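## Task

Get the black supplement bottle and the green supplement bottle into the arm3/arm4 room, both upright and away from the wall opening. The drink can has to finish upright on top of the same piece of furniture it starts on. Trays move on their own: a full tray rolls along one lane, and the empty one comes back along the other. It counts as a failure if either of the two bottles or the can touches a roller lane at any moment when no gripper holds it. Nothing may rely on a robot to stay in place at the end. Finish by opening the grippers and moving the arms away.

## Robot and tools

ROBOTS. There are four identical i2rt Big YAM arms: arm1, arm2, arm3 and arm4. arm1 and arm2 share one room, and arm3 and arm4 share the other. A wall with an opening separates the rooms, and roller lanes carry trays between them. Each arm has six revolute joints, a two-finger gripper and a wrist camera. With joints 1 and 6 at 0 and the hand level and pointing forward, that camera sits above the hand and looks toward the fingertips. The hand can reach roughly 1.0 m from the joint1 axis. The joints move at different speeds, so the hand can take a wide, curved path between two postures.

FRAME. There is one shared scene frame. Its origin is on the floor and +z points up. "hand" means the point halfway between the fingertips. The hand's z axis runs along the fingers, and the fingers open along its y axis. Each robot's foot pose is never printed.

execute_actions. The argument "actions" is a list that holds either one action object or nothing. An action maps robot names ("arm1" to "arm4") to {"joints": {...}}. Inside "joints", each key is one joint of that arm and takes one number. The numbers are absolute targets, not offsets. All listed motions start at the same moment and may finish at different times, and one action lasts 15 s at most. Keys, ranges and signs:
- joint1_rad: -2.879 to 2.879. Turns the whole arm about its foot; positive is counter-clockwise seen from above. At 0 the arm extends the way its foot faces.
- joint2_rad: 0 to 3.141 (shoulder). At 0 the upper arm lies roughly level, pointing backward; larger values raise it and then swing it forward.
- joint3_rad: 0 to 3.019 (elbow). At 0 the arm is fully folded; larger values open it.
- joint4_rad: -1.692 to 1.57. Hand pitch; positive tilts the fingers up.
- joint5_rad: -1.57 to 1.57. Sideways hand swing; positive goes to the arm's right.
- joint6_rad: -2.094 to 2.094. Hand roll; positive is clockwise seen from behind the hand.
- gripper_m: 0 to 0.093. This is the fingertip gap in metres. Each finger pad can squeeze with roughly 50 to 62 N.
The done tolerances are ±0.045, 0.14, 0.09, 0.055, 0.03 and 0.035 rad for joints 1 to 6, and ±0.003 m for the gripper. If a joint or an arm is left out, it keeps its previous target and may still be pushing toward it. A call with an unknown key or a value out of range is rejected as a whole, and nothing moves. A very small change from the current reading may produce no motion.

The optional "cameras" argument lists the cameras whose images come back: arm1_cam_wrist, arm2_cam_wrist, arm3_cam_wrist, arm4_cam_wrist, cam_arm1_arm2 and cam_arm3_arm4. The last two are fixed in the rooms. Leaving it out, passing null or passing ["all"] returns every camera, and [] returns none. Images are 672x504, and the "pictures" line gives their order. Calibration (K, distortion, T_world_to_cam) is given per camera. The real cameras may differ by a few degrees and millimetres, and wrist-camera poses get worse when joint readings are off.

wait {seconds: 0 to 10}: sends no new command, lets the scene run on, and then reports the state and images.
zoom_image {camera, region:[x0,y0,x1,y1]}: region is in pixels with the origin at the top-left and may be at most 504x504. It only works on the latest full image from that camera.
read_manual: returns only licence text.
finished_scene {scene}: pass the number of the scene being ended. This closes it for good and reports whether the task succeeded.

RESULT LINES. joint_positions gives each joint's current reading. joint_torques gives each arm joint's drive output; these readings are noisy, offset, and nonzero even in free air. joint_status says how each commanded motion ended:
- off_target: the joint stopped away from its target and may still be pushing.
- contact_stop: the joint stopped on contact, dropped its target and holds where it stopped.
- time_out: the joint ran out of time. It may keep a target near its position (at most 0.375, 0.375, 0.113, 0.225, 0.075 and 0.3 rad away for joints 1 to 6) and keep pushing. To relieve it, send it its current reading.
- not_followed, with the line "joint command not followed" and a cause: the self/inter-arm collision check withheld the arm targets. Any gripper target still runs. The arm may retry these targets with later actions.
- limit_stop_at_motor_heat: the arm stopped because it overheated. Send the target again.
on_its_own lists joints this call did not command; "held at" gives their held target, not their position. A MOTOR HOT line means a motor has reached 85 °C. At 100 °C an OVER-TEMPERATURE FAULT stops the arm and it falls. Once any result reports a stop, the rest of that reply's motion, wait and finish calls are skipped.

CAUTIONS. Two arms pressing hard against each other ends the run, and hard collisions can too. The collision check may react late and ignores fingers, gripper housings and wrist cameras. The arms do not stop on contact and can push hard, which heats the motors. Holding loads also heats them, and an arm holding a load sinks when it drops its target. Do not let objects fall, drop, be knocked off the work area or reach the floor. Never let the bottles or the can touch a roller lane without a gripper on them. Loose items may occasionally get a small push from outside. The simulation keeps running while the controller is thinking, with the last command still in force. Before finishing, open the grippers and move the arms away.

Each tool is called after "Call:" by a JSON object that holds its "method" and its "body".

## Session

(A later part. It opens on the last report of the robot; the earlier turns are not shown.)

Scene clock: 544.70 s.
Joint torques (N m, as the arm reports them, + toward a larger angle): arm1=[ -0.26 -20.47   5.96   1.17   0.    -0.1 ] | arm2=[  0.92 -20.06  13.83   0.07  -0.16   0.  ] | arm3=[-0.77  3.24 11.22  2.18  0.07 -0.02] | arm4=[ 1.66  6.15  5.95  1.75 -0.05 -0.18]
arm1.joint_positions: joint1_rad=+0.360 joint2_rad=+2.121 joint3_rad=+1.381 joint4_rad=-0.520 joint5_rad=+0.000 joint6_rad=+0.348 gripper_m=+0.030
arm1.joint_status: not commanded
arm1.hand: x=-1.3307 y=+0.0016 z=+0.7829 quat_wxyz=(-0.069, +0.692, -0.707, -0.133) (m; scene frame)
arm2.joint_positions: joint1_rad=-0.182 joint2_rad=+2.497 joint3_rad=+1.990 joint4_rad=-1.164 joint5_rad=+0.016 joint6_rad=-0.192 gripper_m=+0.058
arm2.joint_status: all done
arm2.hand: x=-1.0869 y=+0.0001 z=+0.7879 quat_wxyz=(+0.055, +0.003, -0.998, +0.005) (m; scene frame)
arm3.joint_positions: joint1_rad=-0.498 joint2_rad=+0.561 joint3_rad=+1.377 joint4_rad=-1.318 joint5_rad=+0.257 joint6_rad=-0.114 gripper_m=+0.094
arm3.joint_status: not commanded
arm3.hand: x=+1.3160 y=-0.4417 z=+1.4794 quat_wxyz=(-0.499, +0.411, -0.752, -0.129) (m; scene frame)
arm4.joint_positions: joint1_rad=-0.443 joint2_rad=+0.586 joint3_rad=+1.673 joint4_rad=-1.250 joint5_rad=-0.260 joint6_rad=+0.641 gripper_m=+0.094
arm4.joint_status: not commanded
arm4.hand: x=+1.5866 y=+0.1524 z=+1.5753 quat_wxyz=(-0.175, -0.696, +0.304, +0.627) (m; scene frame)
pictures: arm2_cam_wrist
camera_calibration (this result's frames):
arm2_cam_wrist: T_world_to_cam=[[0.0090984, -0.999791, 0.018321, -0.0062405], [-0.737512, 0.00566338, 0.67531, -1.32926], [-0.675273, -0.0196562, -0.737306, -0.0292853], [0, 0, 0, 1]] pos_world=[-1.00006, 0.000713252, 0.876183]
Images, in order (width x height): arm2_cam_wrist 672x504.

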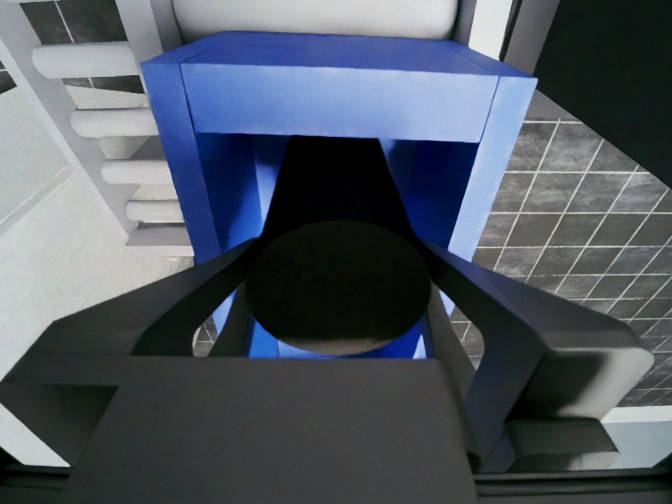

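Call:
{"method": "execute_actions", "body": {"actions": [{"arm2": {"joints": {"joint2_rad": 2.507, "joint4_rad": -1.13}}}], "cameras": ["arm2_cam_wrist"]}}

Scene clock: 550.47 s.
Joint torques (N m, as the arm reports them, + toward a larger angle): arm1=[ -0.26 -20.54   5.95   1.17  -0.01  -0.1 ] | arm2=[  0.55 -18.61  13.9    0.2   -0.07   0.03] | arm3=[-0.55  3.3  11.16  2.09  0.07 -0.02] | arm4=[ 1.73  6.1   5.92  1.74 -0.06 -0.18]
arm1.joint_positions: joint1_rad=+0.360 joint2_rad=+2.121 joint3_rad=+1.381 joint4_rad=-0.520 joint5_rad=+0.000 joint6_rad=+0.348 gripper_m=+0.030
arm1.joint_status: not commanded
arm1.hand: x=-1.3307 y=+0.0016 z=+0.7829 quat_wxyz=(-0.069, +0.692, -0.707, -0.133) (m; scene frame)
arm2.joint_positions: joint1_rad=-0.182 joint2_rad=+2.500 joint3_rad=+1.990 joint4_rad=-1.139 joint5_rad=+0.016 joint6_rad=-0.192 gripper_m=+0.058
arm2.joint_status: all done
arm2.hand: x=-1.0816 y=-0.0010 z=+0.7856 quat_wxyz=(+0.044, +0.003, -0.999, +0.007) (m; scene frame)
arm3.joint_positions: joint1_rad=-0.498 joint2_rad=+0.561 joint3_rad=+1.377 joint4_rad=-1.318 joint5_rad=+0.257 joint6_rad=-0.114 gripper_m=+0.094
arm3.joint_status: not commanded
arm3.hand: x=+1.3160 y=-0.4417 z=+1.4794 quat_wxyz=(-0.499, +0.411, -0.752, -0.129) (m; scene frame)
arm4.joint_positions: joint1_rad=-0.443 joint2_rad=+0.586 joint3_rad=+1.673 joint4_rad=-1.250 joint5_rad=-0.260 joint6_rad=+0.641 gripper_m=+0.094
arm4.joint_status: not commanded
arm4.hand: x=+1.5866 y=+0.1524 z=+1.5753 quat_wxyz=(-0.175, -0.696, +0.304, +0.627) (m; scene frame)
pictures: arm2_cam_wrist
camera_calibration (this result's frames):
arm2_cam_wrist: T_world_to_cam=[[0.00895703, -0.999704, 0.0226185, -0.0108017], [-0.75202, 0.00817416, 0.65909, -1.32674], [-0.65908, -0.022913, -0.751724, 0.0013773], [0, 0, 0, 1]] pos_world=[-0.99673, 0.0000780389, 0.87572]
Images, in order (width x height): arm2_cam_wrist 672x504.

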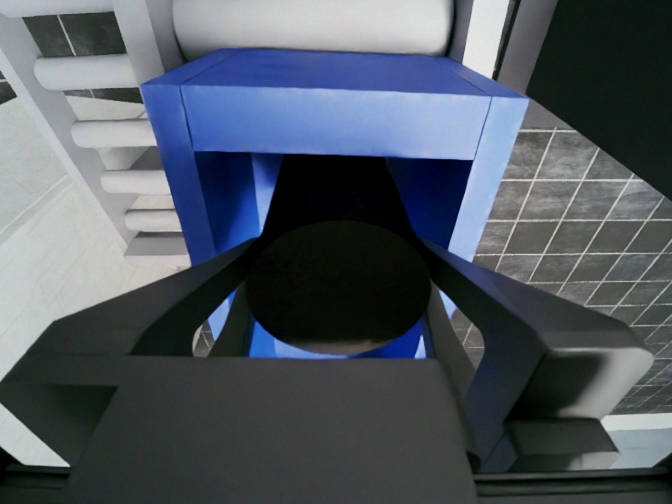

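Call:
{"method": "execute_actions", "body": {"actions": [{"arm2": {"joints": {"gripper_m": 0.078}}}], "cameras": ["arm2_cam_wrist"]}}

Scene clock: 554.10 s.
Joint torques (N m, as the arm reports them, + toward a larger angle): arm1=[ -0.2  -20.54   5.96   1.18   0.    -0.1 ] | arm2=[  1.49 -18.85  13.59   0.26  -0.13   0.05] | arm3=[-0.44  3.42 11.28  2.09  0.05 -0.03] | arm4=[ 1.7   6.24  5.94  1.76 -0.05 -0.18]
arm1.joint_positions: joint1_rad=+0.360 joint2_rad=+2.121 joint3_rad=+1.381 joint4_rad=-0.520 joint5_rad=+0.000 joint6_rad=+0.348 gripper_m=+0.030
arm1.joint_status: not commanded
arm1.hand: x=-1.3307 y=+0.0016 z=+0.7829 quat_wxyz=(-0.069, +0.692, -0.707, -0.133) (m; scene frame)
arm2.joint_positions: joint1_rad=-0.182 joint2_rad=+2.500 joint3_rad=+1.994 joint4_rad=-1.139 joint5_rad=+0.016 joint6_rad=-0.192 gripper_m=+0.078
arm2.joint_status: all done
arm2.hand: x=-1.0802 y=-0.0012 z=+0.7867 quat_wxyz=(+0.042, +0.003, -0.999, +0.007) (m; scene frame)
arm3.joint_positions: joint1_rad=-0.498 joint2_rad=+0.561 joint3_rad=+1.377 joint4_rad=-1.318 joint5_rad=+0.257 joint6_rad=-0.114 gripper_m=+0.094
arm3.joint_status: not commanded
arm3.hand: x=+1.3160 y=-0.4417 z=+1.4794 quat_wxyz=(-0.499, +0.411, -0.752, -0.129) (m; scene frame)
arm4.joint_positions: joint1_rad=-0.443 joint2_rad=+0.586 joint3_rad=+1.673 joint4_rad=-1.250 joint5_rad=-0.260 joint6_rad=+0.641 gripper_m=+0.094
arm4.joint_status: not commanded
arm4.hand: x=+1.5866 y=+0.1524 z=+1.5753 quat_wxyz=(-0.175, -0.696, +0.304, +0.627) (m; scene frame)
pictures: arm2_cam_wrist
camera_calibration (this result's frames):
arm2_cam_wrist: T_world_to_cam=[[0.00892672, -0.999689, 0.023285, -0.0116569], [-0.754239, 0.00855738, 0.656544, -1.32674], [-0.656539, -0.0234232, -0.753928, 0.00761929], [0, 0, 0, 1]] pos_world=[-0.995572, -0.00012136, 0.877079]
Images, in order (width x height): arm2_cam_wrist 672x504.

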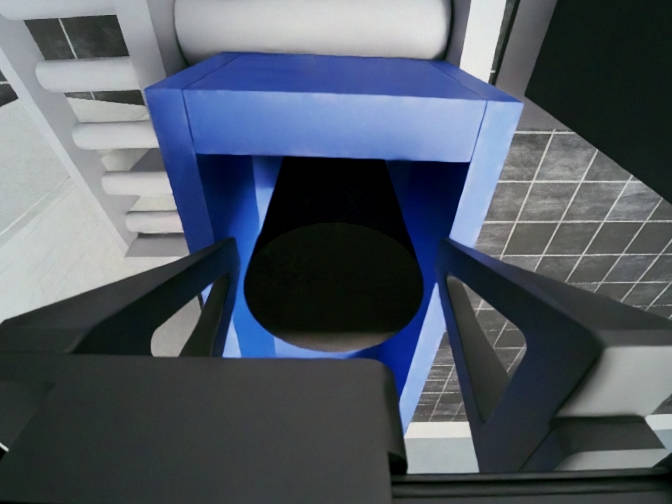

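Call:
{"method": "execute_actions", "body": {"actions": [{"arm2": {"joints": {"joint2_rad": 2.35}}, "arm4": {"joints": {"joint1_rad": -0.04, "joint3_rad": 1.1, "joint4_rad": 0.2, "joint5_rad": 0.0, "joint6_rad": 0.0}}}], "cameras": []}}

Call:
{"method": "execute_actions", "body": {"actions": [{"arm2": {"joints": {"joint1_rad": 1.837, "joint2_rad": 1.866, "joint3_rad": 1.49, "joint4_rad": -1.19, "joint5_rad": 0.0, "gripper_m": 0.093}}, "arm4": {"joints": {"joint2_rad": 2.35, "joint3_rad": 1.1, "joint4_rad": 1.55}}}], "cameras": ["arm2_cam_wrist", "arm4_cam_wrist", "cam_arm1_arm2"]}}

Scene clock: 589.63 s.
Joint torques (N m, as the arm reports them, + toward a larger angle): arm1=[ -0.24 -20.44   5.96   1.16   0.    -0.1 ] | arm2=[  0.51 -18.49  13.16   0.47  -0.1    0.  ] | arm3=[-0.15  3.21 11.28  2.14  0.05 -0.03] | arm4=[ 2.18  2.41  7.32  1.47  0.04 -0.23]
arm1.joint_positions: joint1_rad=+0.360 joint2_rad=+2.121 joint3_rad=+1.381 joint4_rad=-0.520 joint5_rad=+0.000 joint6_rad=+0.348 gripper_m=+0.030
arm1.joint_status: not commanded
arm1.hand: x=-1.3307 y=+0.0016 z=+0.7829 quat_wxyz=(-0.069, +0.692, -0.707, -0.133) (m; scene frame)
arm2.joint_positions: joint1_rad=-0.182 joint2_rad=+2.338 joint3_rad=+2.013 joint4_rad=-1.138 joint5_rad=+0.016 joint6_rad=-0.192 gripper_m=+0.078
arm2.joint_status: all done
arm2.hand: x=-1.0393 y=-0.0073 z=+0.9042 quat_wxyz=(-0.048, +0.003, -0.999, +0.025) (m; scene frame)
arm3.joint_positions: joint1_rad=-0.498 joint2_rad=+0.561 joint3_rad=+1.377 joint4_rad=-1.318 joint5_rad=+0.257 joint6_rad=-0.114 gripper_m=+0.094
arm3.joint_status: not commanded
arm3.hand: x=+1.3160 y=-0.4417 z=+1.4794 quat_wxyz=(-0.499, +0.411, -0.752, -0.129) (m; scene frame)
arm4.joint_positions: joint1_rad=-0.045 joint2_rad=+0.588 joint3_rad=+1.098 joint4_rad=+0.184 joint5_rad=-0.002 joint6_rad=+0.009 gripper_m=+0.094
arm4.joint_status: all done
arm4.hand: x=+1.4828 y=+0.1320 z=+1.6209 quat_wxyz=(-0.003, -0.422, +0.002, +0.906) (m; scene frame)
pictures: none
No camera images: the call's "cameras" was empty. Leave "cameras" out to get every camera's image.

Scene clock: 591.67 s.
Joint torques (N m, as the arm reports them, + toward a larger angle): arm1=[ -0.27 -20.55   5.98   1.18   0.01  -0.09] | arm2=[  0.04 -14.16   8.95  -0.32  -0.09   0.  ] | arm3=[-0.56  3.45 11.36  2.1   0.06 -0.01] | arm4=[  2.15 -18.36   3.61   1.97   0.04  -0.22]
arm1.joint_positions: joint1_rad=+0.360 joint2_rad=+2.121 joint3_rad=+1.381 joint4_rad=-0.520 joint5_rad=+0.000 joint6_rad=+0.348 gripper_m=+0.030
arm1.joint_status: not commanded
arm1.hand: x=-1.3307 y=+0.0016 z=+0.7829 quat_wxyz=(-0.069, +0.692, -0.707, -0.133) (m; scene frame)
arm2.joint_positions: joint1_rad=+1.846 joint2_rad=+1.873 joint3_rad=+1.499 joint4_rad=-1.180 joint5_rad=+0.000 joint6_rad=-0.192 gripper_m=+0.093
arm2.joint_status: all done
arm2.hand: x=-1.8966 y=+0.6699 z=+0.9984 quat_wxyz=(+0.002, +0.850, -0.526, -0.006) (m; scene frame)
arm3.joint_positions: joint1_rad=-0.498 joint2_rad=+0.561 joint3_rad=+1.377 joint4_rad=-1.318 joint5_rad=+0.257 joint6_rad=-0.114 gripper_m=+0.094
arm3.joint_status: not commanded
arm3.hand: x=+1.3160 y=-0.4417 z=+1.4794 quat_wxyz=(-0.499, +0.411, -0.752, -0.129) (m; scene frame)
arm4.joint_positions: joint1_rad=-0.045 joint2_rad=+2.359 joint3_rad=+1.098 joint4_rad=+1.531 joint5_rad=-0.002 joint6_rad=+0.009 gripper_m=+0.094
arm4.joint_status: all done
arm4.hand: x=+1.0549 y=+0.1335 z=+0.9326 quat_wxyz=(-0.003, -0.604, +0.004, +0.797) (m; scene frame)
pictures: arm2_cam_wrist, arm4_cam_wrist, cam_arm1_arm2
camera_calibration (this result's frames):
arm2_cam_wrist: T_world_to_cam=[[0.89408, 0.447907, -0.000051675, 1.39399], [0.363599, -0.725722, 0.584057, 0.597056], [0.261566, -0.522213, -0.811712, 1.7801], [0, 0, 0, 1]] pos_world=[-1.92904, 0.738511, 1.09629]
arm4_cam_wrist: T_world_to_cam=[[-0.000485584, 0.999998, -0.00172879, -0.133321], [0.340514, -0.00146013, -0.940238, 0.52492], [-0.940239, -0.00104524, -0.340513, 1.43681], [0, 0, 0, 1]] pos_world=[1.17214, 0.135589, 0.982571]
Images, in order (width x height): arm2_cam_wrist 672x504, arm4_cam_wrist 672x504, cam_arm1_arm2 672x504.

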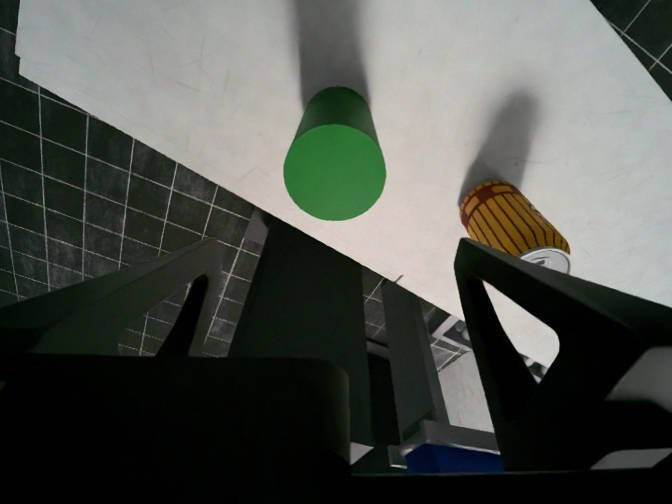

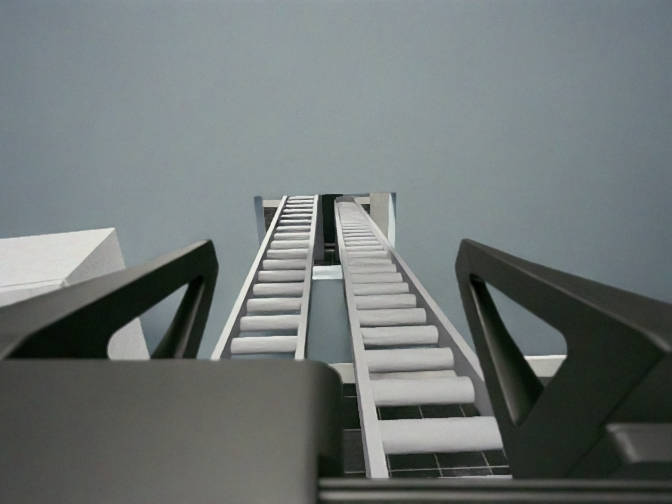

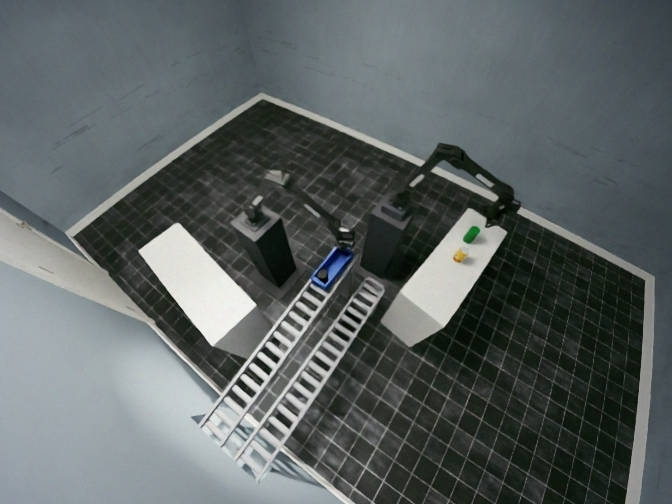

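Call:
{"method": "execute_actions", "body": {"actions": [{"arm2": {"joints": {"joint2_rad": 2.013, "joint3_rad": 1.379, "joint4_rad": -0.899}}}], "cameras": ["arm2_cam_wrist"]}}

Scene clock: 619.07 s.
Joint torques (N m, as the arm reports them, + toward a larger angle): arm1=[ -0.27 -20.52   5.97   1.17   0.    -0.1 ] | arm2=[ -0.18 -15.37   9.17   0.46  -0.04   0.03] | arm3=[-0.49  3.26 11.24  2.07  0.07 -0.03] | arm4=[  2.14 -18.37   3.58   1.96   0.04  -0.21]
arm1.joint_positions: joint1_rad=+0.360 joint2_rad=+2.121 joint3_rad=+1.381 joint4_rad=-0.520 joint5_rad=+0.000 joint6_rad=+0.348 gripper_m=+0.030
arm1.joint_status: not commanded
arm1.hand: x=-1.3307 y=+0.0016 z=+0.7829 quat_wxyz=(-0.069, +0.692, -0.707, -0.133) (m; scene frame)
arm2.joint_positions: joint1_rad=+1.846 joint2_rad=+2.024 joint3_rad=+1.373 joint4_rad=-0.910 joint5_rad=+0.000 joint6_rad=-0.192 gripper_m=+0.093
arm2.joint_status: all done
arm2.hand: x=-1.8964 y=+0.6644 z=+0.8760 quat_wxyz=(+0.004, +0.850, -0.526, -0.004) (m; scene frame)
arm3.joint_positions: joint1_rad=-0.498 joint2_rad=+0.561 joint3_rad=+1.377 joint4_rad=-1.318 joint5_rad=+0.257 joint6_rad=-0.114 gripper_m=+0.094
arm3.joint_status: not commanded
arm3.hand: x=+1.3160 y=-0.4417 z=+1.4794 quat_wxyz=(-0.499, +0.411, -0.752, -0.129) (m; scene frame)
arm4.joint_positions: joint1_rad=-0.045 joint2_rad=+2.359 joint3_rad=+1.098 joint4_rad=+1.531 joint5_rad=-0.002 joint6_rad=+0.009 gripper_m=+0.094
arm4.joint_status: not commanded
arm4.hand: x=+1.0549 y=+0.1335 z=+0.9326 quat_wxyz=(-0.003, -0.604, +0.004, +0.797) (m; scene frame)
pictures: arm2_cam_wrist
camera_calibration (this result's frames):
arm2_cam_wrist: T_world_to_cam=[[0.894051, 0.447963, -0.00130125, 1.39725], [0.362631, -0.722032, 0.58921, 0.655718], [0.263005, -0.527256, -0.807979, 1.68065], [0, 0, 0, 1]] pos_world=[-1.92902, 0.733663, 0.97339]
Images, in order (width x height): arm2_cam_wrist 672x504.

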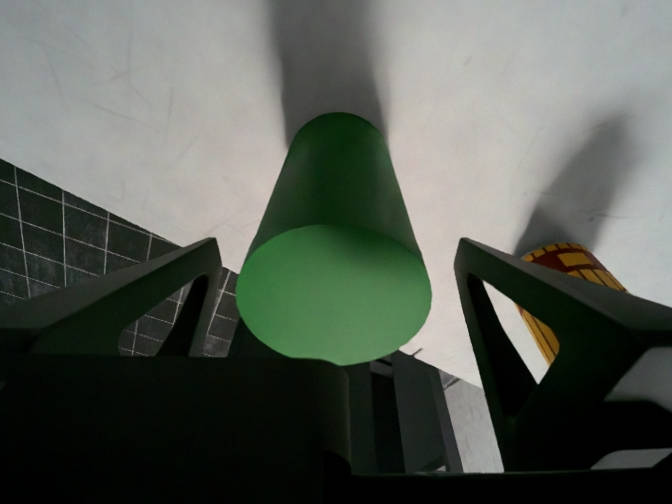

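Call:
{"method": "execute_actions", "body": {"actions": [], "cameras": ["arm2_cam_wrist", "cam_arm1_arm2"]}}

Scene clock: 638.70 s.
Joint torques (N m, as the arm reports them, + toward a larger angle): arm1=[ -0.18 -20.47   5.99   1.18   0.01  -0.1 ] | arm2=[ -0.51 -14.72   9.1    0.38  -0.03   0.03] | arm3=[-0.3   3.42 11.23  2.18  0.04 -0.01] | arm4=[  2.13 -18.44   3.57   1.98   0.04  -0.23]
arm1.joint_positions: joint1_rad=+0.360 joint2_rad=+2.121 joint3_rad=+1.381 joint4_rad=-0.520 joint5_rad=+0.000 joint6_rad=+0.348 gripper_m=+0.030
arm1.joint_status: not commanded
arm1.hand: x=-1.3307 y=+0.0016 z=+0.7829 quat_wxyz=(-0.069, +0.692, -0.707, -0.133) (m; scene frame)
arm2.joint_positions: joint1_rad=+1.846 joint2_rad=+2.024 joint3_rad=+1.373 joint4_rad=-0.910 joint5_rad=+0.000 joint6_rad=-0.192 gripper_m=+0.093
arm2.joint_status: all done
arm2.hand: x=-1.8964 y=+0.6644 z=+0.8760 quat_wxyz=(+0.004, +0.850, -0.526, -0.004) (m; scene frame)
arm3.joint_positions: joint1_rad=-0.498 joint2_rad=+0.561 joint3_rad=+1.377 joint4_rad=-1.318 joint5_rad=+0.257 joint6_rad=-0.114 gripper_m=+0.094
arm3.joint_status: not commanded
arm3.hand: x=+1.3160 y=-0.4417 z=+1.4794 quat_wxyz=(-0.499, +0.411, -0.752, -0.129) (m; scene frame)
arm4.joint_positions: joint1_rad=-0.045 joint2_rad=+2.359 joint3_rad=+1.098 joint4_rad=+1.531 joint5_rad=-0.002 joint6_rad=+0.009 gripper_m=+0.094
arm4.joint_status: not commanded
arm4.hand: x=+1.0549 y=+0.1335 z=+0.9326 quat_wxyz=(-0.003, -0.604, +0.004, +0.797) (m; scene frame)
pictures: arm2_cam_wrist, cam_arm1_arm2
camera_calibration (this result's frames):
arm2_cam_wrist: T_world_to_cam=[[0.894051, 0.447963, -0.00130125, 1.39725], [0.362631, -0.722032, 0.58921, 0.655718], [0.263005, -0.527256, -0.807979, 1.68065], [0, 0, 0, 1]] pos_world=[-1.92902, 0.733663, 0.97339]
Images, in order (width x height): arm2_cam_wrist 672x504, cam_arm1_arm2 672x504.

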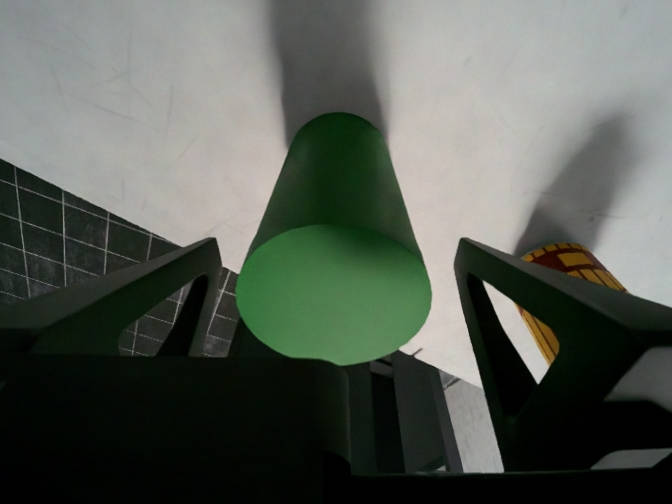

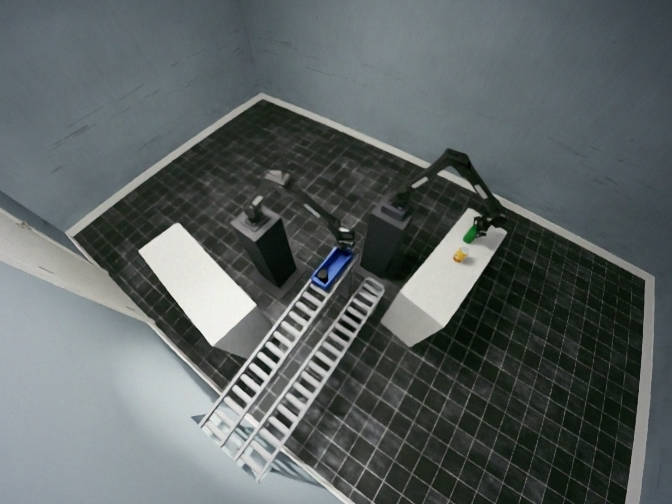

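Call:
{"method": "execute_actions", "body": {"actions": [{"arm2": {"joints": {"gripper_m": 0.03}}}], "cameras": ["arm2_cam_wrist"]}}

Scene clock: 644.77 s.
Joint torques (N m, as the arm reports them, + toward a larger angle): arm1=[ -0.15 -20.42   5.98   1.18   0.    -0.09] | arm2=[ -0.01 -14.32   9.09   0.39  -0.06   0.  ] | arm3=[-0.35  3.43 11.24  2.21  0.04  0.  ] | arm4=[  2.12 -18.55   3.59   1.98   0.04  -0.22]
arm1.joint_positions: joint1_rad=+0.360 joint2_rad=+2.121 joint3_rad=+1.381 joint4_rad=-0.520 joint5_rad=+0.000 joint6_rad=+0.348 gripper_m=+0.030
arm1.joint_status: not commanded
arm1.hand: x=-1.3307 y=+0.0016 z=+0.7829 quat_wxyz=(-0.069, +0.692, -0.707, -0.133) (m; scene frame)
arm2.joint_positions: joint1_rad=+1.846 joint2_rad=+2.024 joint3_rad=+1.373 joint4_rad=-0.909 joint5_rad=+0.000 joint6_rad=-0.192 gripper_m=+0.066
arm2.joint_status: gripper_m off_target (ended at +0.066, target +0.030)
arm2.hand: x=-1.8964 y=+0.6645 z=+0.8760 quat_wxyz=(+0.004, +0.850, -0.526, -0.004) (m; scene frame)
arm3.joint_positions: joint1_rad=-0.498 joint2_rad=+0.561 joint3_rad=+1.377 joint4_rad=-1.318 joint5_rad=+0.257 joint6_rad=-0.114 gripper_m=+0.094
arm3.joint_status: not commanded
arm3.hand: x=+1.3160 y=-0.4417 z=+1.4794 quat_wxyz=(-0.499, +0.411, -0.752, -0.129) (m; scene frame)
arm4.joint_positions: joint1_rad=-0.045 joint2_rad=+2.359 joint3_rad=+1.098 joint4_rad=+1.531 joint5_rad=-0.002 joint6_rad=+0.009 gripper_m=+0.094
arm4.joint_status: not commanded
arm4.hand: x=+1.0549 y=+0.1335 z=+0.9326 quat_wxyz=(-0.003, -0.604, +0.004, +0.797) (m; scene frame)
pictures: arm2_cam_wrist
camera_calibration (this result's frames):
arm2_cam_wrist: T_world_to_cam=[[0.894053, 0.44796, -0.000853414, 1.39678], [0.362471, -0.72231, 0.588967, 0.655878], [0.263217, -0.526877, -0.808157, 1.681], [0, 0, 0, 1]] pos_world=[-1.929, 0.733725, 0.973413]
Images, in order (width x height): arm2_cam_wrist 672x504.

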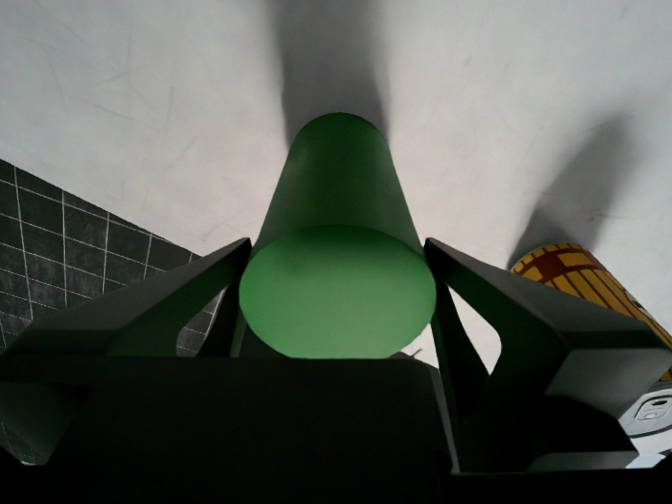

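Call:
{"method": "execute_actions", "body": {"actions": [{"arm2": {"joints": {"joint3_rad": 1.89, "joint4_rad": -1.44}}}], "cameras": ["arm2_cam_wrist"]}}

Scene clock: 672.77 s.
Joint torques (N m, as the arm reports them, + toward a larger angle): arm1=[ -0.25 -20.51   5.99   1.18   0.    -0.1 ] | arm2=[ -0.55 -16.22  14.85  -0.47   0.01   0.  ] | arm3=[-0.37  3.22 11.3   2.14  0.05  0.  ] | arm4=[  2.01 -18.41   3.6    1.99   0.03  -0.22]
arm1.joint_positions: joint1_rad=+0.360 joint2_rad=+2.121 joint3_rad=+1.381 joint4_rad=-0.520 joint5_rad=+0.000 joint6_rad=+0.348 gripper_m=+0.030
arm1.joint_status: not commanded
arm1.hand: x=-1.3307 y=+0.0016 z=+0.7829 quat_wxyz=(-0.069, +0.692, -0.707, -0.133) (m; scene frame)
arm2.joint_positions: joint1_rad=+1.846 joint2_rad=+2.018 joint3_rad=+1.839 joint4_rad=-1.429 joint5_rad=+0.000 joint6_rad=-0.192 gripper_m=+0.066
arm2.joint_status: all done
arm2.hand: x=-1.9108 y=+0.7228 z=+1.0401 quat_wxyz=(+0.020, +0.850, -0.526, +0.014) (m; scene frame)
arm3.joint_positions: joint1_rad=-0.498 joint2_rad=+0.561 joint3_rad=+1.377 joint4_rad=-1.318 joint5_rad=+0.257 joint6_rad=-0.114 gripper_m=+0.094
arm3.joint_status: not commanded
arm3.hand: x=+1.3160 y=-0.4417 z=+1.4794 quat_wxyz=(-0.499, +0.411, -0.752, -0.129) (m; scene frame)
arm4.joint_positions: joint1_rad=-0.045 joint2_rad=+2.359 joint3_rad=+1.098 joint4_rad=+1.531 joint5_rad=-0.002 joint6_rad=+0.009 gripper_m=+0.094
arm4.joint_status: not commanded
arm4.hand: x=+1.0549 y=+0.1335 z=+0.9326 quat_wxyz=(-0.003, -0.604, +0.004, +0.797) (m; scene frame)
pictures: arm2_cam_wrist
camera_calibration (this result's frames):
arm2_cam_wrist: T_world_to_cam=[[0.893901, 0.448149, -0.010197, 1.39298], [0.354954, -0.693751, 0.626672, 0.532376], [0.273768, -0.563802, -0.779217, 1.86486], [0, 0, 0, 1]] pos_world=[-1.94469, 0.796484, 1.13371]
Images, in order (width x height): arm2_cam_wrist 672x504.

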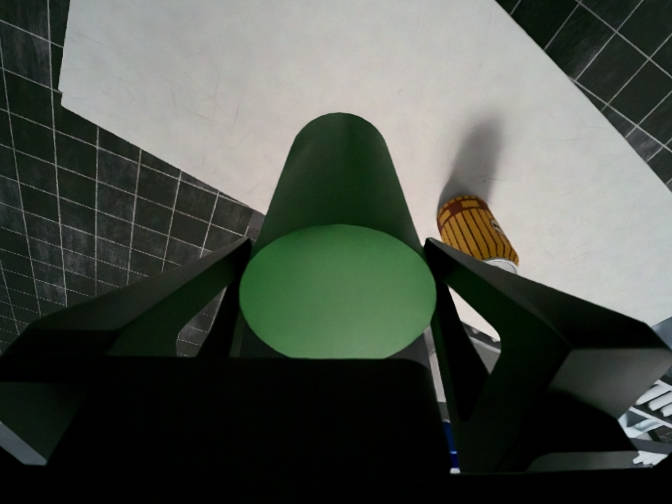

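Lifted. Now sweep over the tray.

Call:
{"method": "execute_actions", "body": {"actions": [{"arm2": {"joints": {"joint1_rad": -0.21, "joint5_rad": 0.016, "joint6_rad": -0.21, "joint4_rad": -1.46}}}], "cameras": ["arm2_cam_wrist", "cam_arm1_arm2"]}}

Scene clock: 678.03 s.
Joint torques (N m, as the arm reports them, + toward a larger angle): arm1=[ -0.27 -20.39   6.     1.16   0.    -0.1 ] | arm2=[  0.44 -17.35  15.08  -0.77  -0.14  -0.02] | arm3=[-0.11  3.17 11.18  2.14  0.04 -0.02] | arm4=[  2.17 -18.46   3.54   1.98   0.05  -0.22]
arm1.joint_positions: joint1_rad=+0.360 joint2_rad=+2.121 joint3_rad=+1.381 joint4_rad=-0.520 joint5_rad=+0.000 joint6_rad=+0.348 gripper_m=+0.030
arm1.joint_status: not commanded
arm1.hand: x=-1.3307 y=+0.0016 z=+0.7829 quat_wxyz=(-0.069, +0.692, -0.707, -0.133) (m; scene frame)
arm2.joint_positions: joint1_rad=-0.224 joint2_rad=+2.034 joint3_rad=+1.839 joint4_rad=-1.448 joint5_rad=+0.018 joint6_rad=-0.202 gripper_m=+0.066
arm2.joint_status: all done
arm2.hand: x=-1.1552 y=-0.0096 z=+1.0349 quat_wxyz=(+0.041, -0.013, -0.999, +0.007) (m; scene frame)
arm3.joint_positions: joint1_rad=-0.498 joint2_rad=+0.561 joint3_rad=+1.377 joint4_rad=-1.318 joint5_rad=+0.257 joint6_rad=-0.114 gripper_m=+0.094
arm3.joint_status: not commanded
arm3.hand: x=+1.3160 y=-0.4417 z=+1.4794 quat_wxyz=(-0.499, +0.411, -0.752, -0.129) (m; scene frame)
arm4.joint_positions: joint1_rad=-0.045 joint2_rad=+2.359 joint3_rad=+1.098 joint4_rad=+1.531 joint5_rad=-0.002 joint6_rad=+0.009 gripper_m=+0.094
arm4.joint_status: not commanded
arm4.hand: x=+1.0549 y=+0.1335 z=+0.9326 quat_wxyz=(-0.003, -0.604, +0.004, +0.797) (m; scene frame)
pictures: arm2_cam_wrist, cam_arm1_arm2
camera_calibration (this result's frames):
arm2_cam_wrist: T_world_to_cam=[[-0.0230436, -0.999427, 0.0248124, -0.0636639], [-0.755327, 0.033664, 0.654483, -1.54515], [-0.654943, -0.00365985, -0.755669, 0.149178], [0, 0, 0, 1]] pos_world=[-1.07086, -0.0110653, 1.12559]
Images, in order (width x height): arm2_cam_wrist 672x504, cam_arm1_arm2 672x504.

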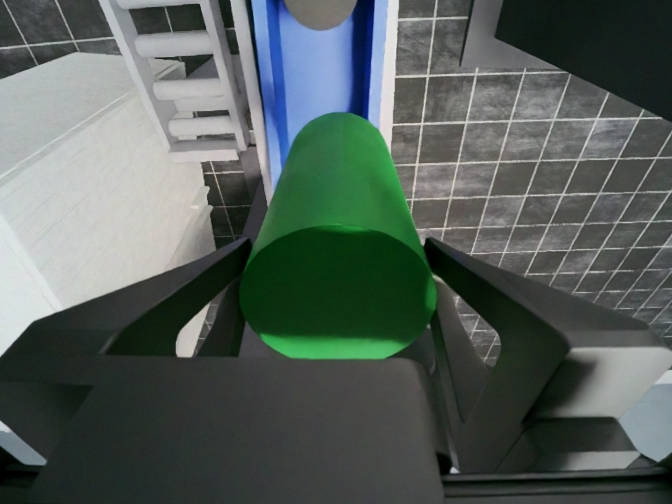

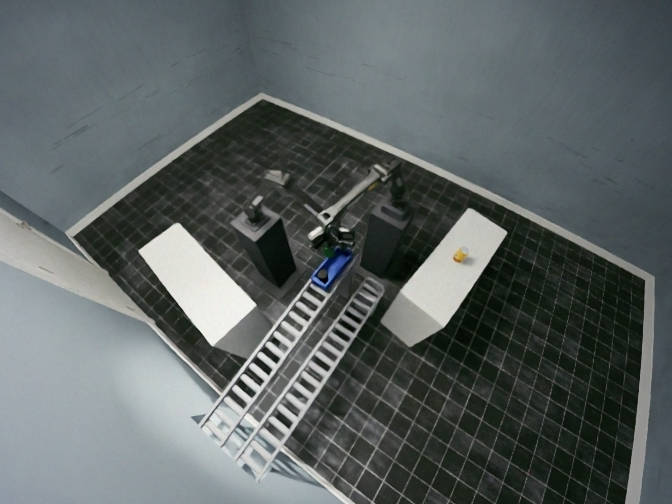

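Call:
{"method": "execute_actions", "body": {"actions": [{"arm2": {"joints": {"joint1_rad": -0.20, "joint2_rad": 2.10, "joint3_rad": 1.645, "joint4_rad": -1.175, "joint6_rad": -0.22}}}], "cameras": ["arm2_cam_wrist"]}}

Scene clock: 704.07 s.
Joint torques (N m, as the arm reports them, + toward a larger angle): arm1=[ -0.18 -20.52   5.98   1.17   0.    -0.1 ] | arm2=[  0.77 -18.12  10.36   0.17  -0.09  -0.09] | arm3=[-0.07  3.51 11.2   2.12  0.07 -0.01] | arm4=[  1.99 -18.39   3.57   1.99   0.03  -0.23]
arm1.joint_positions: joint1_rad=+0.360 joint2_rad=+2.121 joint3_rad=+1.381 joint4_rad=-0.520 joint5_rad=+0.000 joint6_rad=+0.348 gripper_m=+0.030
arm1.joint_status: not commanded
arm1.hand: x=-1.3307 y=+0.0016 z=+0.7829 quat_wxyz=(-0.069, +0.692, -0.707, -0.133) (m; scene frame)
arm2.joint_positions: joint1_rad=-0.215 joint2_rad=+2.129 joint3_rad=+1.632 joint4_rad=-1.183 joint5_rad=+0.018 joint6_rad=-0.210 gripper_m=+0.066
arm2.joint_status: all done
arm2.hand: x=-1.1743 y=-0.0015 z=+0.9041 quat_wxyz=(+0.059, -0.004, -0.998, +0.003) (m; scene frame)
arm3.joint_positions: joint1_rad=-0.498 joint2_rad=+0.561 joint3_rad=+1.377 joint4_rad=-1.318 joint5_rad=+0.257 joint6_rad=-0.114 gripper_m=+0.094
arm3.joint_status: not commanded
arm3.hand: x=+1.3160 y=-0.4417 z=+1.4794 quat_wxyz=(-0.499, +0.411, -0.752, -0.129) (m; scene frame)
arm4.joint_positions: joint1_rad=-0.045 joint2_rad=+2.359 joint3_rad=+1.098 joint4_rad=+1.531 joint5_rad=-0.002 joint6_rad=+0.009 gripper_m=+0.094
arm4.joint_status: not commanded
arm4.hand: x=+1.0549 y=+0.1335 z=+0.9326 quat_wxyz=(-0.003, -0.604, +0.004, +0.797) (m; scene frame)
pictures: arm2_cam_wrist
camera_calibration (this result's frames):
arm2_cam_wrist: T_world_to_cam=[[-0.00535758, -0.99986, 0.015854, -0.0238398], [-0.731555, 0.0147279, 0.681623, -1.47081], [-0.681761, -0.00794622, -0.731532, -0.0154782], [0, 0, 0, 1]] pos_world=[-1.08666, -0.00229751, 0.991596]
Images, in order (width x height): arm2_cam_wrist 672x504.

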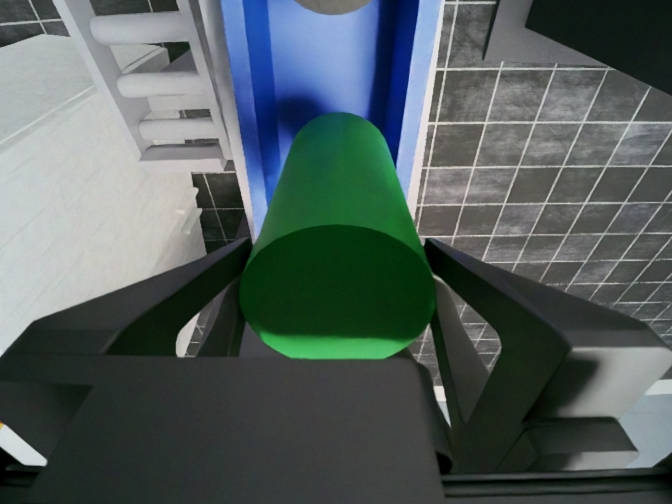

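Call:
{"method": "execute_actions", "body": {"actions": [{"arm2": {"joints": {"joint1_rad": -0.183, "joint2_rad": 2.19, "joint4_rad": -1.075}}}], "cameras": ["arm2_cam_wrist"]}}

Scene clock: 715.40 s.
Joint torques (N m, as the arm reports them, + toward a larger angle): arm1=[ -0.25 -20.46   5.97   1.18  -0.01  -0.1 ] | arm2=[  1.05 -18.25   9.98   0.01  -0.12  -0.06] | arm3=[-0.74  3.36 11.22  2.12  0.04 -0.02] | arm4=[  2.15 -18.33   3.57   1.97   0.04  -0.22]
arm1.joint_positions: joint1_rad=+0.360 joint2_rad=+2.121 joint3_rad=+1.381 joint4_rad=-0.520 joint5_rad=+0.000 joint6_rad=+0.348 gripper_m=+0.030
arm1.joint_status: not commanded
arm1.hand: x=-1.3307 y=+0.0016 z=+0.7829 quat_wxyz=(-0.069, +0.692, -0.707, -0.133) (m; scene frame)
arm2.joint_positions: joint1_rad=-0.195 joint2_rad=+2.210 joint3_rad=+1.632 joint4_rad=-1.082 joint5_rad=+0.018 joint6_rad=-0.210 gripper_m=+0.066
arm2.joint_status: all done
arm2.hand: x=-1.1612 y=+0.0071 z=+0.8551 quat_wxyz=(+0.050, +0.006, -0.999, +0.006) (m; scene frame)
arm3.joint_positions: joint1_rad=-0.498 joint2_rad=+0.561 joint3_rad=+1.377 joint4_rad=-1.318 joint5_rad=+0.257 joint6_rad=-0.114 gripper_m=+0.094
arm3.joint_status: not commanded
arm3.hand: x=+1.3160 y=-0.4417 z=+1.4794 quat_wxyz=(-0.499, +0.411, -0.752, -0.129) (m; scene frame)
arm4.joint_positions: joint1_rad=-0.045 joint2_rad=+2.359 joint3_rad=+1.098 joint4_rad=+1.531 joint5_rad=-0.002 joint6_rad=+0.009 gripper_m=+0.094
arm4.joint_status: not commanded
arm4.hand: x=+1.0549 y=+0.1335 z=+0.9326 quat_wxyz=(-0.003, -0.604, +0.004, +0.797) (m; scene frame)
pictures: arm2_cam_wrist
camera_calibration (this result's frames):
arm2_cam_wrist: T_world_to_cam=[[0.0144073, -0.9997, 0.0198315, 0.00515118], [-0.7444, 0.00251804, 0.667729, -1.43095], [-0.667578, -0.0243827, -0.74414, -0.0150064], [0, 0, 0, 1]] pos_world=[-1.07529, 0.00838692, 0.944216]
Images, in order (width x height): arm2_cam_wrist 672x504.

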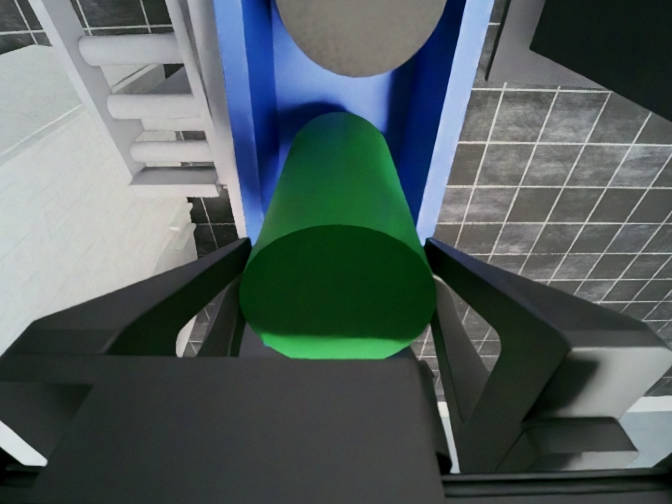

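Call:
{"method": "execute_actions", "body": {"actions": [{"arm2": {"joints": {"joint2_rad": 2.252, "joint4_rad": -0.998}}}], "cameras": ["arm2_cam_wrist"]}}

Scene clock: 722.07 s.
Joint torques (N m, as the arm reports them, + toward a larger angle): arm1=[ -0.13 -20.47   5.95   1.2    0.    -0.09] | arm2=[  0.46 -17.25   9.66   0.21  -0.1   -0.04] | arm3=[-0.3   3.27 11.25  2.15  0.04 -0.03] | arm4=[  2.17 -18.38   3.56   1.97   0.04  -0.23]
arm1.joint_positions: joint1_rad=+0.360 joint2_rad=+2.121 joint3_rad=+1.381 joint4_rad=-0.520 joint5_rad=+0.000 joint6_rad=+0.348 gripper_m=+0.030
arm1.joint_status: not commanded
arm1.hand: x=-1.3307 y=+0.0016 z=+0.7829 quat_wxyz=(-0.069, +0.692, -0.707, -0.133) (m; scene frame)
arm2.joint_positions: joint1_rad=-0.195 joint2_rad=+2.266 joint3_rad=+1.632 joint4_rad=-1.006 joint5_rad=+0.018 joint6_rad=-0.210 gripper_m=+0.066
arm2.joint_status: all done
arm2.hand: x=-1.1544 y=+0.0053 z=+0.8214 quat_wxyz=(+0.039, +0.006, -0.999, +0.008) (m; scene frame)
arm3.joint_positions: joint1_rad=-0.498 joint2_rad=+0.561 joint3_rad=+1.377 joint4_rad=-1.318 joint5_rad=+0.257 joint6_rad=-0.114 gripper_m=+0.094
arm3.joint_status: not commanded
arm3.hand: x=+1.3160 y=-0.4417 z=+1.4794 quat_wxyz=(-0.499, +0.411, -0.752, -0.129) (m; scene frame)
arm4.joint_positions: joint1_rad=-0.045 joint2_rad=+2.359 joint3_rad=+1.098 joint4_rad=+1.531 joint5_rad=-0.002 joint6_rad=+0.009 gripper_m=+0.094
arm4.joint_status: not commanded
arm4.hand: x=+1.0549 y=+0.1335 z=+0.9326 quat_wxyz=(-0.003, -0.604, +0.004, +0.797) (m; scene frame)
pictures: arm2_cam_wrist
camera_calibration (this result's frames):
arm2_cam_wrist: T_world_to_cam=[[0.0142429, -0.999604, 0.0242739, 0.0000273575], [-0.757975, 0.00503925, 0.652265, -1.40632], [-0.652129, -0.0276891, -0.757603, -0.00666271], [0, 0, 0, 1]] pos_world=[-1.0703, 0.00692963, 0.912241]
Images, in order (width x height): arm2_cam_wrist 672x504.

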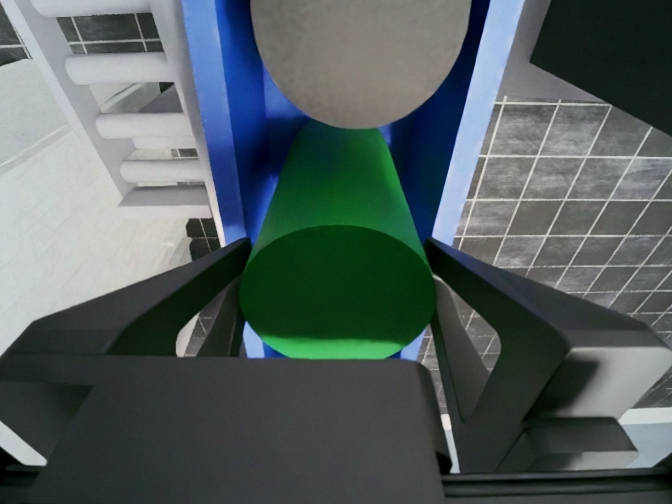

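Call:
{"method": "execute_actions", "body": {"actions": [{"arm2": {"joints": {"joint2_rad": 2.266}}}], "cameras": []}}

Scene clock: 724.27 s.
Joint torques (N m, as the arm reports them, + toward a larger angle): arm1=[ -0.16 -20.35   5.99   1.18  -0.01  -0.1 ] | arm2=[  0.32 -16.92   9.73   0.13  -0.09  -0.07] | arm3=[-0.28  3.22 11.21  2.07  0.03 -0.01] | arm4=[  2.07 -18.38   3.6    2.02   0.03  -0.21]
arm1.joint_positions: joint1_rad=+0.360 joint2_rad=+2.121 joint3_rad=+1.381 joint4_rad=-0.520 joint5_rad=+0.000 joint6_rad=+0.348 gripper_m=+0.030
arm1.joint_status: not commanded
arm1.hand: x=-1.3307 y=+0.0016 z=+0.7829 quat_wxyz=(-0.069, +0.692, -0.707, -0.133) (m; scene frame)
arm2.joint_positions: joint1_rad=-0.195 joint2_rad=+2.266 joint3_rad=+1.632 joint4_rad=-1.006 joint5_rad=+0.018 joint6_rad=-0.210 gripper_m=+0.066
arm2.joint_status: all done
arm2.hand: x=-1.1544 y=+0.0053 z=+0.8214 quat_wxyz=(+0.039, +0.006, -0.999, +0.008) (m; scene frame)
arm3.joint_positions: joint1_rad=-0.498 joint2_rad=+0.561 joint3_rad=+1.377 joint4_rad=-1.318 joint5_rad=+0.257 joint6_rad=-0.114 gripper_m=+0.094
arm3.joint_status: not commanded
arm3.hand: x=+1.3160 y=-0.4417 z=+1.4794 quat_wxyz=(-0.499, +0.411, -0.752, -0.129) (m; scene frame)
arm4.joint_positions: joint1_rad=-0.045 joint2_rad=+2.359 joint3_rad=+1.098 joint4_rad=+1.531 joint5_rad=-0.002 joint6_rad=+0.009 gripper_m=+0.094
arm4.joint_status: not commanded
arm4.hand: x=+1.0549 y=+0.1335 z=+0.9326 quat_wxyz=(-0.003, -0.604, +0.004, +0.797) (m; scene frame)
pictures: none
No camera images: the call's "cameras" was empty. Leave "cameras" out to get every camera's image.

Call:
{"method": "execute_actions", "body": {"actions": [{"arm2": {"joints": {"joint2_rad": 2.282}}}], "cameras": []}}

Scene clock: 730.30 s.
Joint torques (N m, as the arm reports them, + toward a larger angle): arm1=[ -0.18 -20.56   5.98   1.16  -0.03  -0.1 ] | arm2=[  0.33 -17.19   9.47   0.22  -0.1   -0.04] | arm3=[-0.27  3.43 11.19  2.18  0.04 -0.03] | arm4=[  2.09 -18.38   3.63   1.99   0.05  -0.23]
arm1.joint_positions: joint1_rad=+0.360 joint2_rad=+2.121 joint3_rad=+1.381 joint4_rad=-0.520 joint5_rad=+0.001 joint6_rad=+0.348 gripper_m=+0.030
arm1.joint_status: not commanded
arm1.hand: x=-1.3306 y=+0.0017 z=+0.7829 quat_wxyz=(-0.070, +0.692, -0.707, -0.133) (m; scene frame)
arm2.joint_positions: joint1_rad=-0.195 joint2_rad=+2.283 joint3_rad=+1.632 joint4_rad=-1.005 joint5_rad=+0.018 joint6_rad=-0.210 gripper_m=+0.066
arm2.joint_status: all done
arm2.hand: x=-1.1582 y=+0.0059 z=+0.8109 quat_wxyz=(+0.047, +0.006, -0.999, +0.006) (m; scene frame)
arm3.joint_positions: joint1_rad=-0.498 joint2_rad=+0.561 joint3_rad=+1.377 joint4_rad=-1.318 joint5_rad=+0.257 joint6_rad=-0.114 gripper_m=+0.094
arm3.joint_status: not commanded
arm3.hand: x=+1.3160 y=-0.4417 z=+1.4794 quat_wxyz=(-0.499, +0.411, -0.752, -0.129) (m; scene frame)
arm4.joint_positions: joint1_rad=-0.045 joint2_rad=+2.359 joint3_rad=+1.098 joint4_rad=+1.531 joint5_rad=-0.002 joint6_rad=+0.009 gripper_m=+0.094
arm4.joint_status: not commanded
arm4.hand: x=+1.0549 y=+0.1335 z=+0.9326 quat_wxyz=(-0.003, -0.604, +0.004, +0.797) (m; scene frame)
pictures: none
No camera images: the call's "cameras" was empty. Leave "cameras" out to get every camera's image.

At the floor (z≈0.811). Release.

Call:
{"method": "execute_actions", "body": {"actions": [{"arm2": {"joints": {"gripper_m": 0.085}}}], "cameras": ["arm2_cam_wrist"]}}

Call:
{"method": "execute_actions", "body": {"actions": [{"arm2": {"joints": {"joint2_rad": 2.0}}}], "cameras": ["arm2_cam_wrist", "cam_arm1_arm2"]}}

Scene clock: 735.53 s.
Joint torques (N m, as the arm reports them, + toward a larger angle): arm1=[ -0.18 -20.47   5.99   1.18  -0.04  -0.1 ] | arm2=[  0.31 -16.49   9.48   0.03  -0.11  -0.09] | arm3=[-0.49  3.26 11.32  2.23  0.08 -0.03] | arm4=[  2.15 -18.34   3.58   2.     0.04  -0.22]
arm1.joint_positions: joint1_rad=+0.360 joint2_rad=+2.121 joint3_rad=+1.381 joint4_rad=-0.520 joint5_rad=+0.001 joint6_rad=+0.348 gripper_m=+0.030
arm1.joint_status: not commanded
arm1.hand: x=-1.3306 y=+0.0017 z=+0.7829 quat_wxyz=(-0.070, +0.692, -0.707, -0.133) (m; scene frame)
arm2.joint_positions: joint1_rad=-0.195 joint2_rad=+2.283 joint3_rad=+1.632 joint4_rad=-1.005 joint5_rad=+0.018 joint6_rad=-0.210 gripper_m=+0.085
arm2.joint_status: all done
arm2.hand: x=-1.1582 y=+0.0059 z=+0.8109 quat_wxyz=(+0.047, +0.006, -0.999, +0.006) (m; scene frame)
arm3.joint_positions: joint1_rad=-0.498 joint2_rad=+0.561 joint3_rad=+1.377 joint4_rad=-1.318 joint5_rad=+0.257 joint6_rad=-0.114 gripper_m=+0.094
arm3.joint_status: not commanded
arm3.hand: x=+1.3160 y=-0.4417 z=+1.4794 quat_wxyz=(-0.499, +0.411, -0.752, -0.129) (m; scene frame)
arm4.joint_positions: joint1_rad=-0.045 joint2_rad=+2.359 joint3_rad=+1.098 joint4_rad=+1.531 joint5_rad=-0.002 joint6_rad=+0.009 gripper_m=+0.094
arm4.joint_status: not commanded
arm4.hand: x=+1.0549 y=+0.1335 z=+0.9326 quat_wxyz=(-0.003, -0.604, +0.004, +0.797) (m; scene frame)
pictures: arm2_cam_wrist
camera_calibration (this result's frames):
arm2_cam_wrist: T_world_to_cam=[[0.0147614, -0.999677, 0.0206841, 0.00447357], [-0.747138, 0.00271999, 0.664663, -1.39989], [-0.664505, -0.0252652, -0.746857, -0.0401328], [0, 0, 0, 1]] pos_world=[-1.07264, 0.00726584, 0.900388]
Images, in order (width x height): arm2_cam_wrist 672x504.

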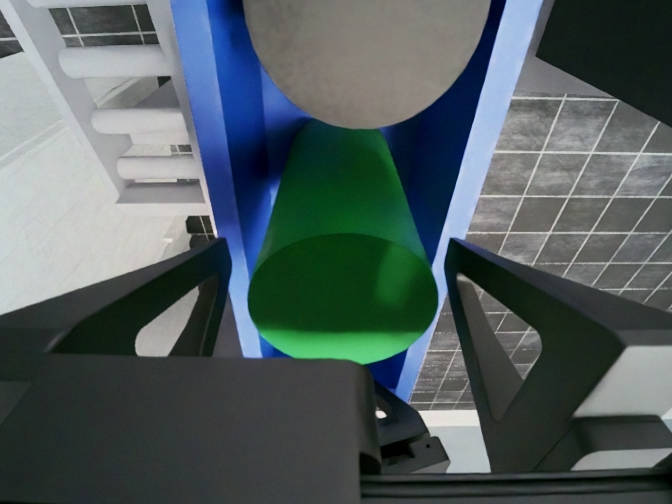

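Scene clock: 737.07 s.
Joint torques (N m, as the arm reports them, + toward a larger angle): arm1=[ -0.16 -20.47   5.98   1.18  -0.04  -0.1 ] | arm2=[  0.29 -16.18  11.35   0.69  -0.13  -0.03] | arm3=[-0.28  3.33 11.28  2.16  0.04 -0.05] | arm4=[  2.15 -18.44   3.57   2.     0.04  -0.22]
arm1.joint_positions: joint1_rad=+0.360 joint2_rad=+2.121 joint3_rad=+1.381 joint4_rad=-0.520 joint5_rad=+0.001 joint6_rad=+0.348 gripper_m=+0.030
arm1.joint_status: not commanded
arm1.hand: x=-1.3306 y=+0.0017 z=+0.7829 quat_wxyz=(-0.070, +0.692, -0.707, -0.133) (m; scene frame)
arm2.joint_positions: joint1_rad=-0.195 joint2_rad=+2.002 joint3_rad=+1.632 joint4_rad=-1.005 joint5_rad=+0.018 joint6_rad=-0.210 gripper_m=+0.085
arm2.joint_status: all done
arm2.hand: x=-1.1155 y=-0.0003 z=+0.9817 quat_wxyz=(-0.090, +0.005, -0.995, +0.035) (m; scene frame)
arm3.joint_positions: joint1_rad=-0.498 joint2_rad=+0.561 joint3_rad=+1.377 joint4_rad=-1.318 joint5_rad=+0.257 joint6_rad=-0.114 gripper_m=+0.094
arm3.joint_status: not commanded
arm3.hand: x=+1.3160 y=-0.4417 z=+1.4794 quat_wxyz=(-0.499, +0.411, -0.752, -0.129) (m; scene frame)
arm4.joint_positions: joint1_rad=-0.045 joint2_rad=+2.359 joint3_rad=+1.098 joint4_rad=+1.531 joint5_rad=-0.002 joint6_rad=+0.009 gripper_m=+0.094
arm4.joint_status: not commanded
arm4.hand: x=+1.0549 y=+0.1335 z=+0.9326 quat_wxyz=(-0.003, -0.604, +0.004, +0.797) (m; scene frame)
pictures: arm2_cam_wrist, cam_arm1_arm2
camera_calibration (this result's frames):
arm2_cam_wrist: T_world_to_cam=[[0.0047445, -0.99683, 0.0794199, -0.0747363], [-0.900094, 0.0303446, 0.434638, -1.42628], [-0.43567, -0.0735475, -0.897097, 0.518395], [0, 0, 0, 1]] pos_world=[-1.05759, 0.00690722, 1.0909]
Images, in order (width x height): arm2_cam_wrist 672x504, cam_arm1_arm2 672x504.

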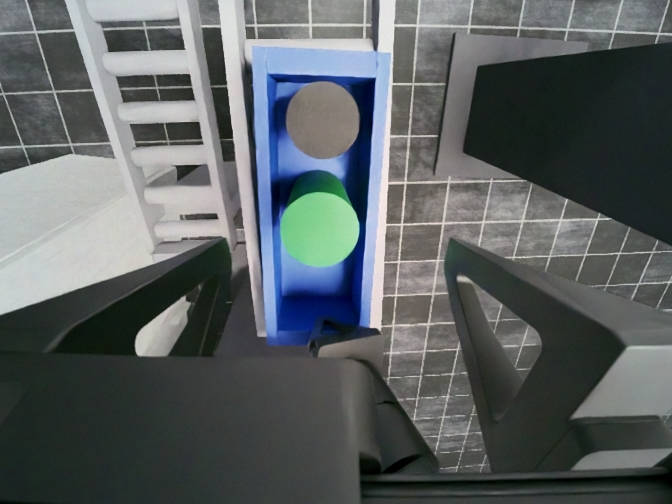

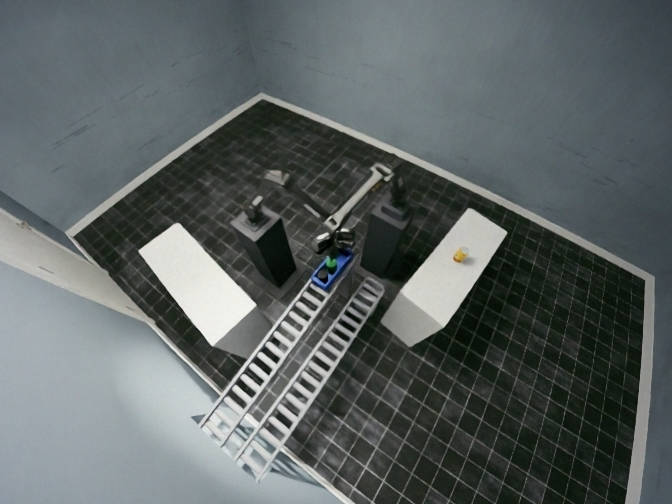

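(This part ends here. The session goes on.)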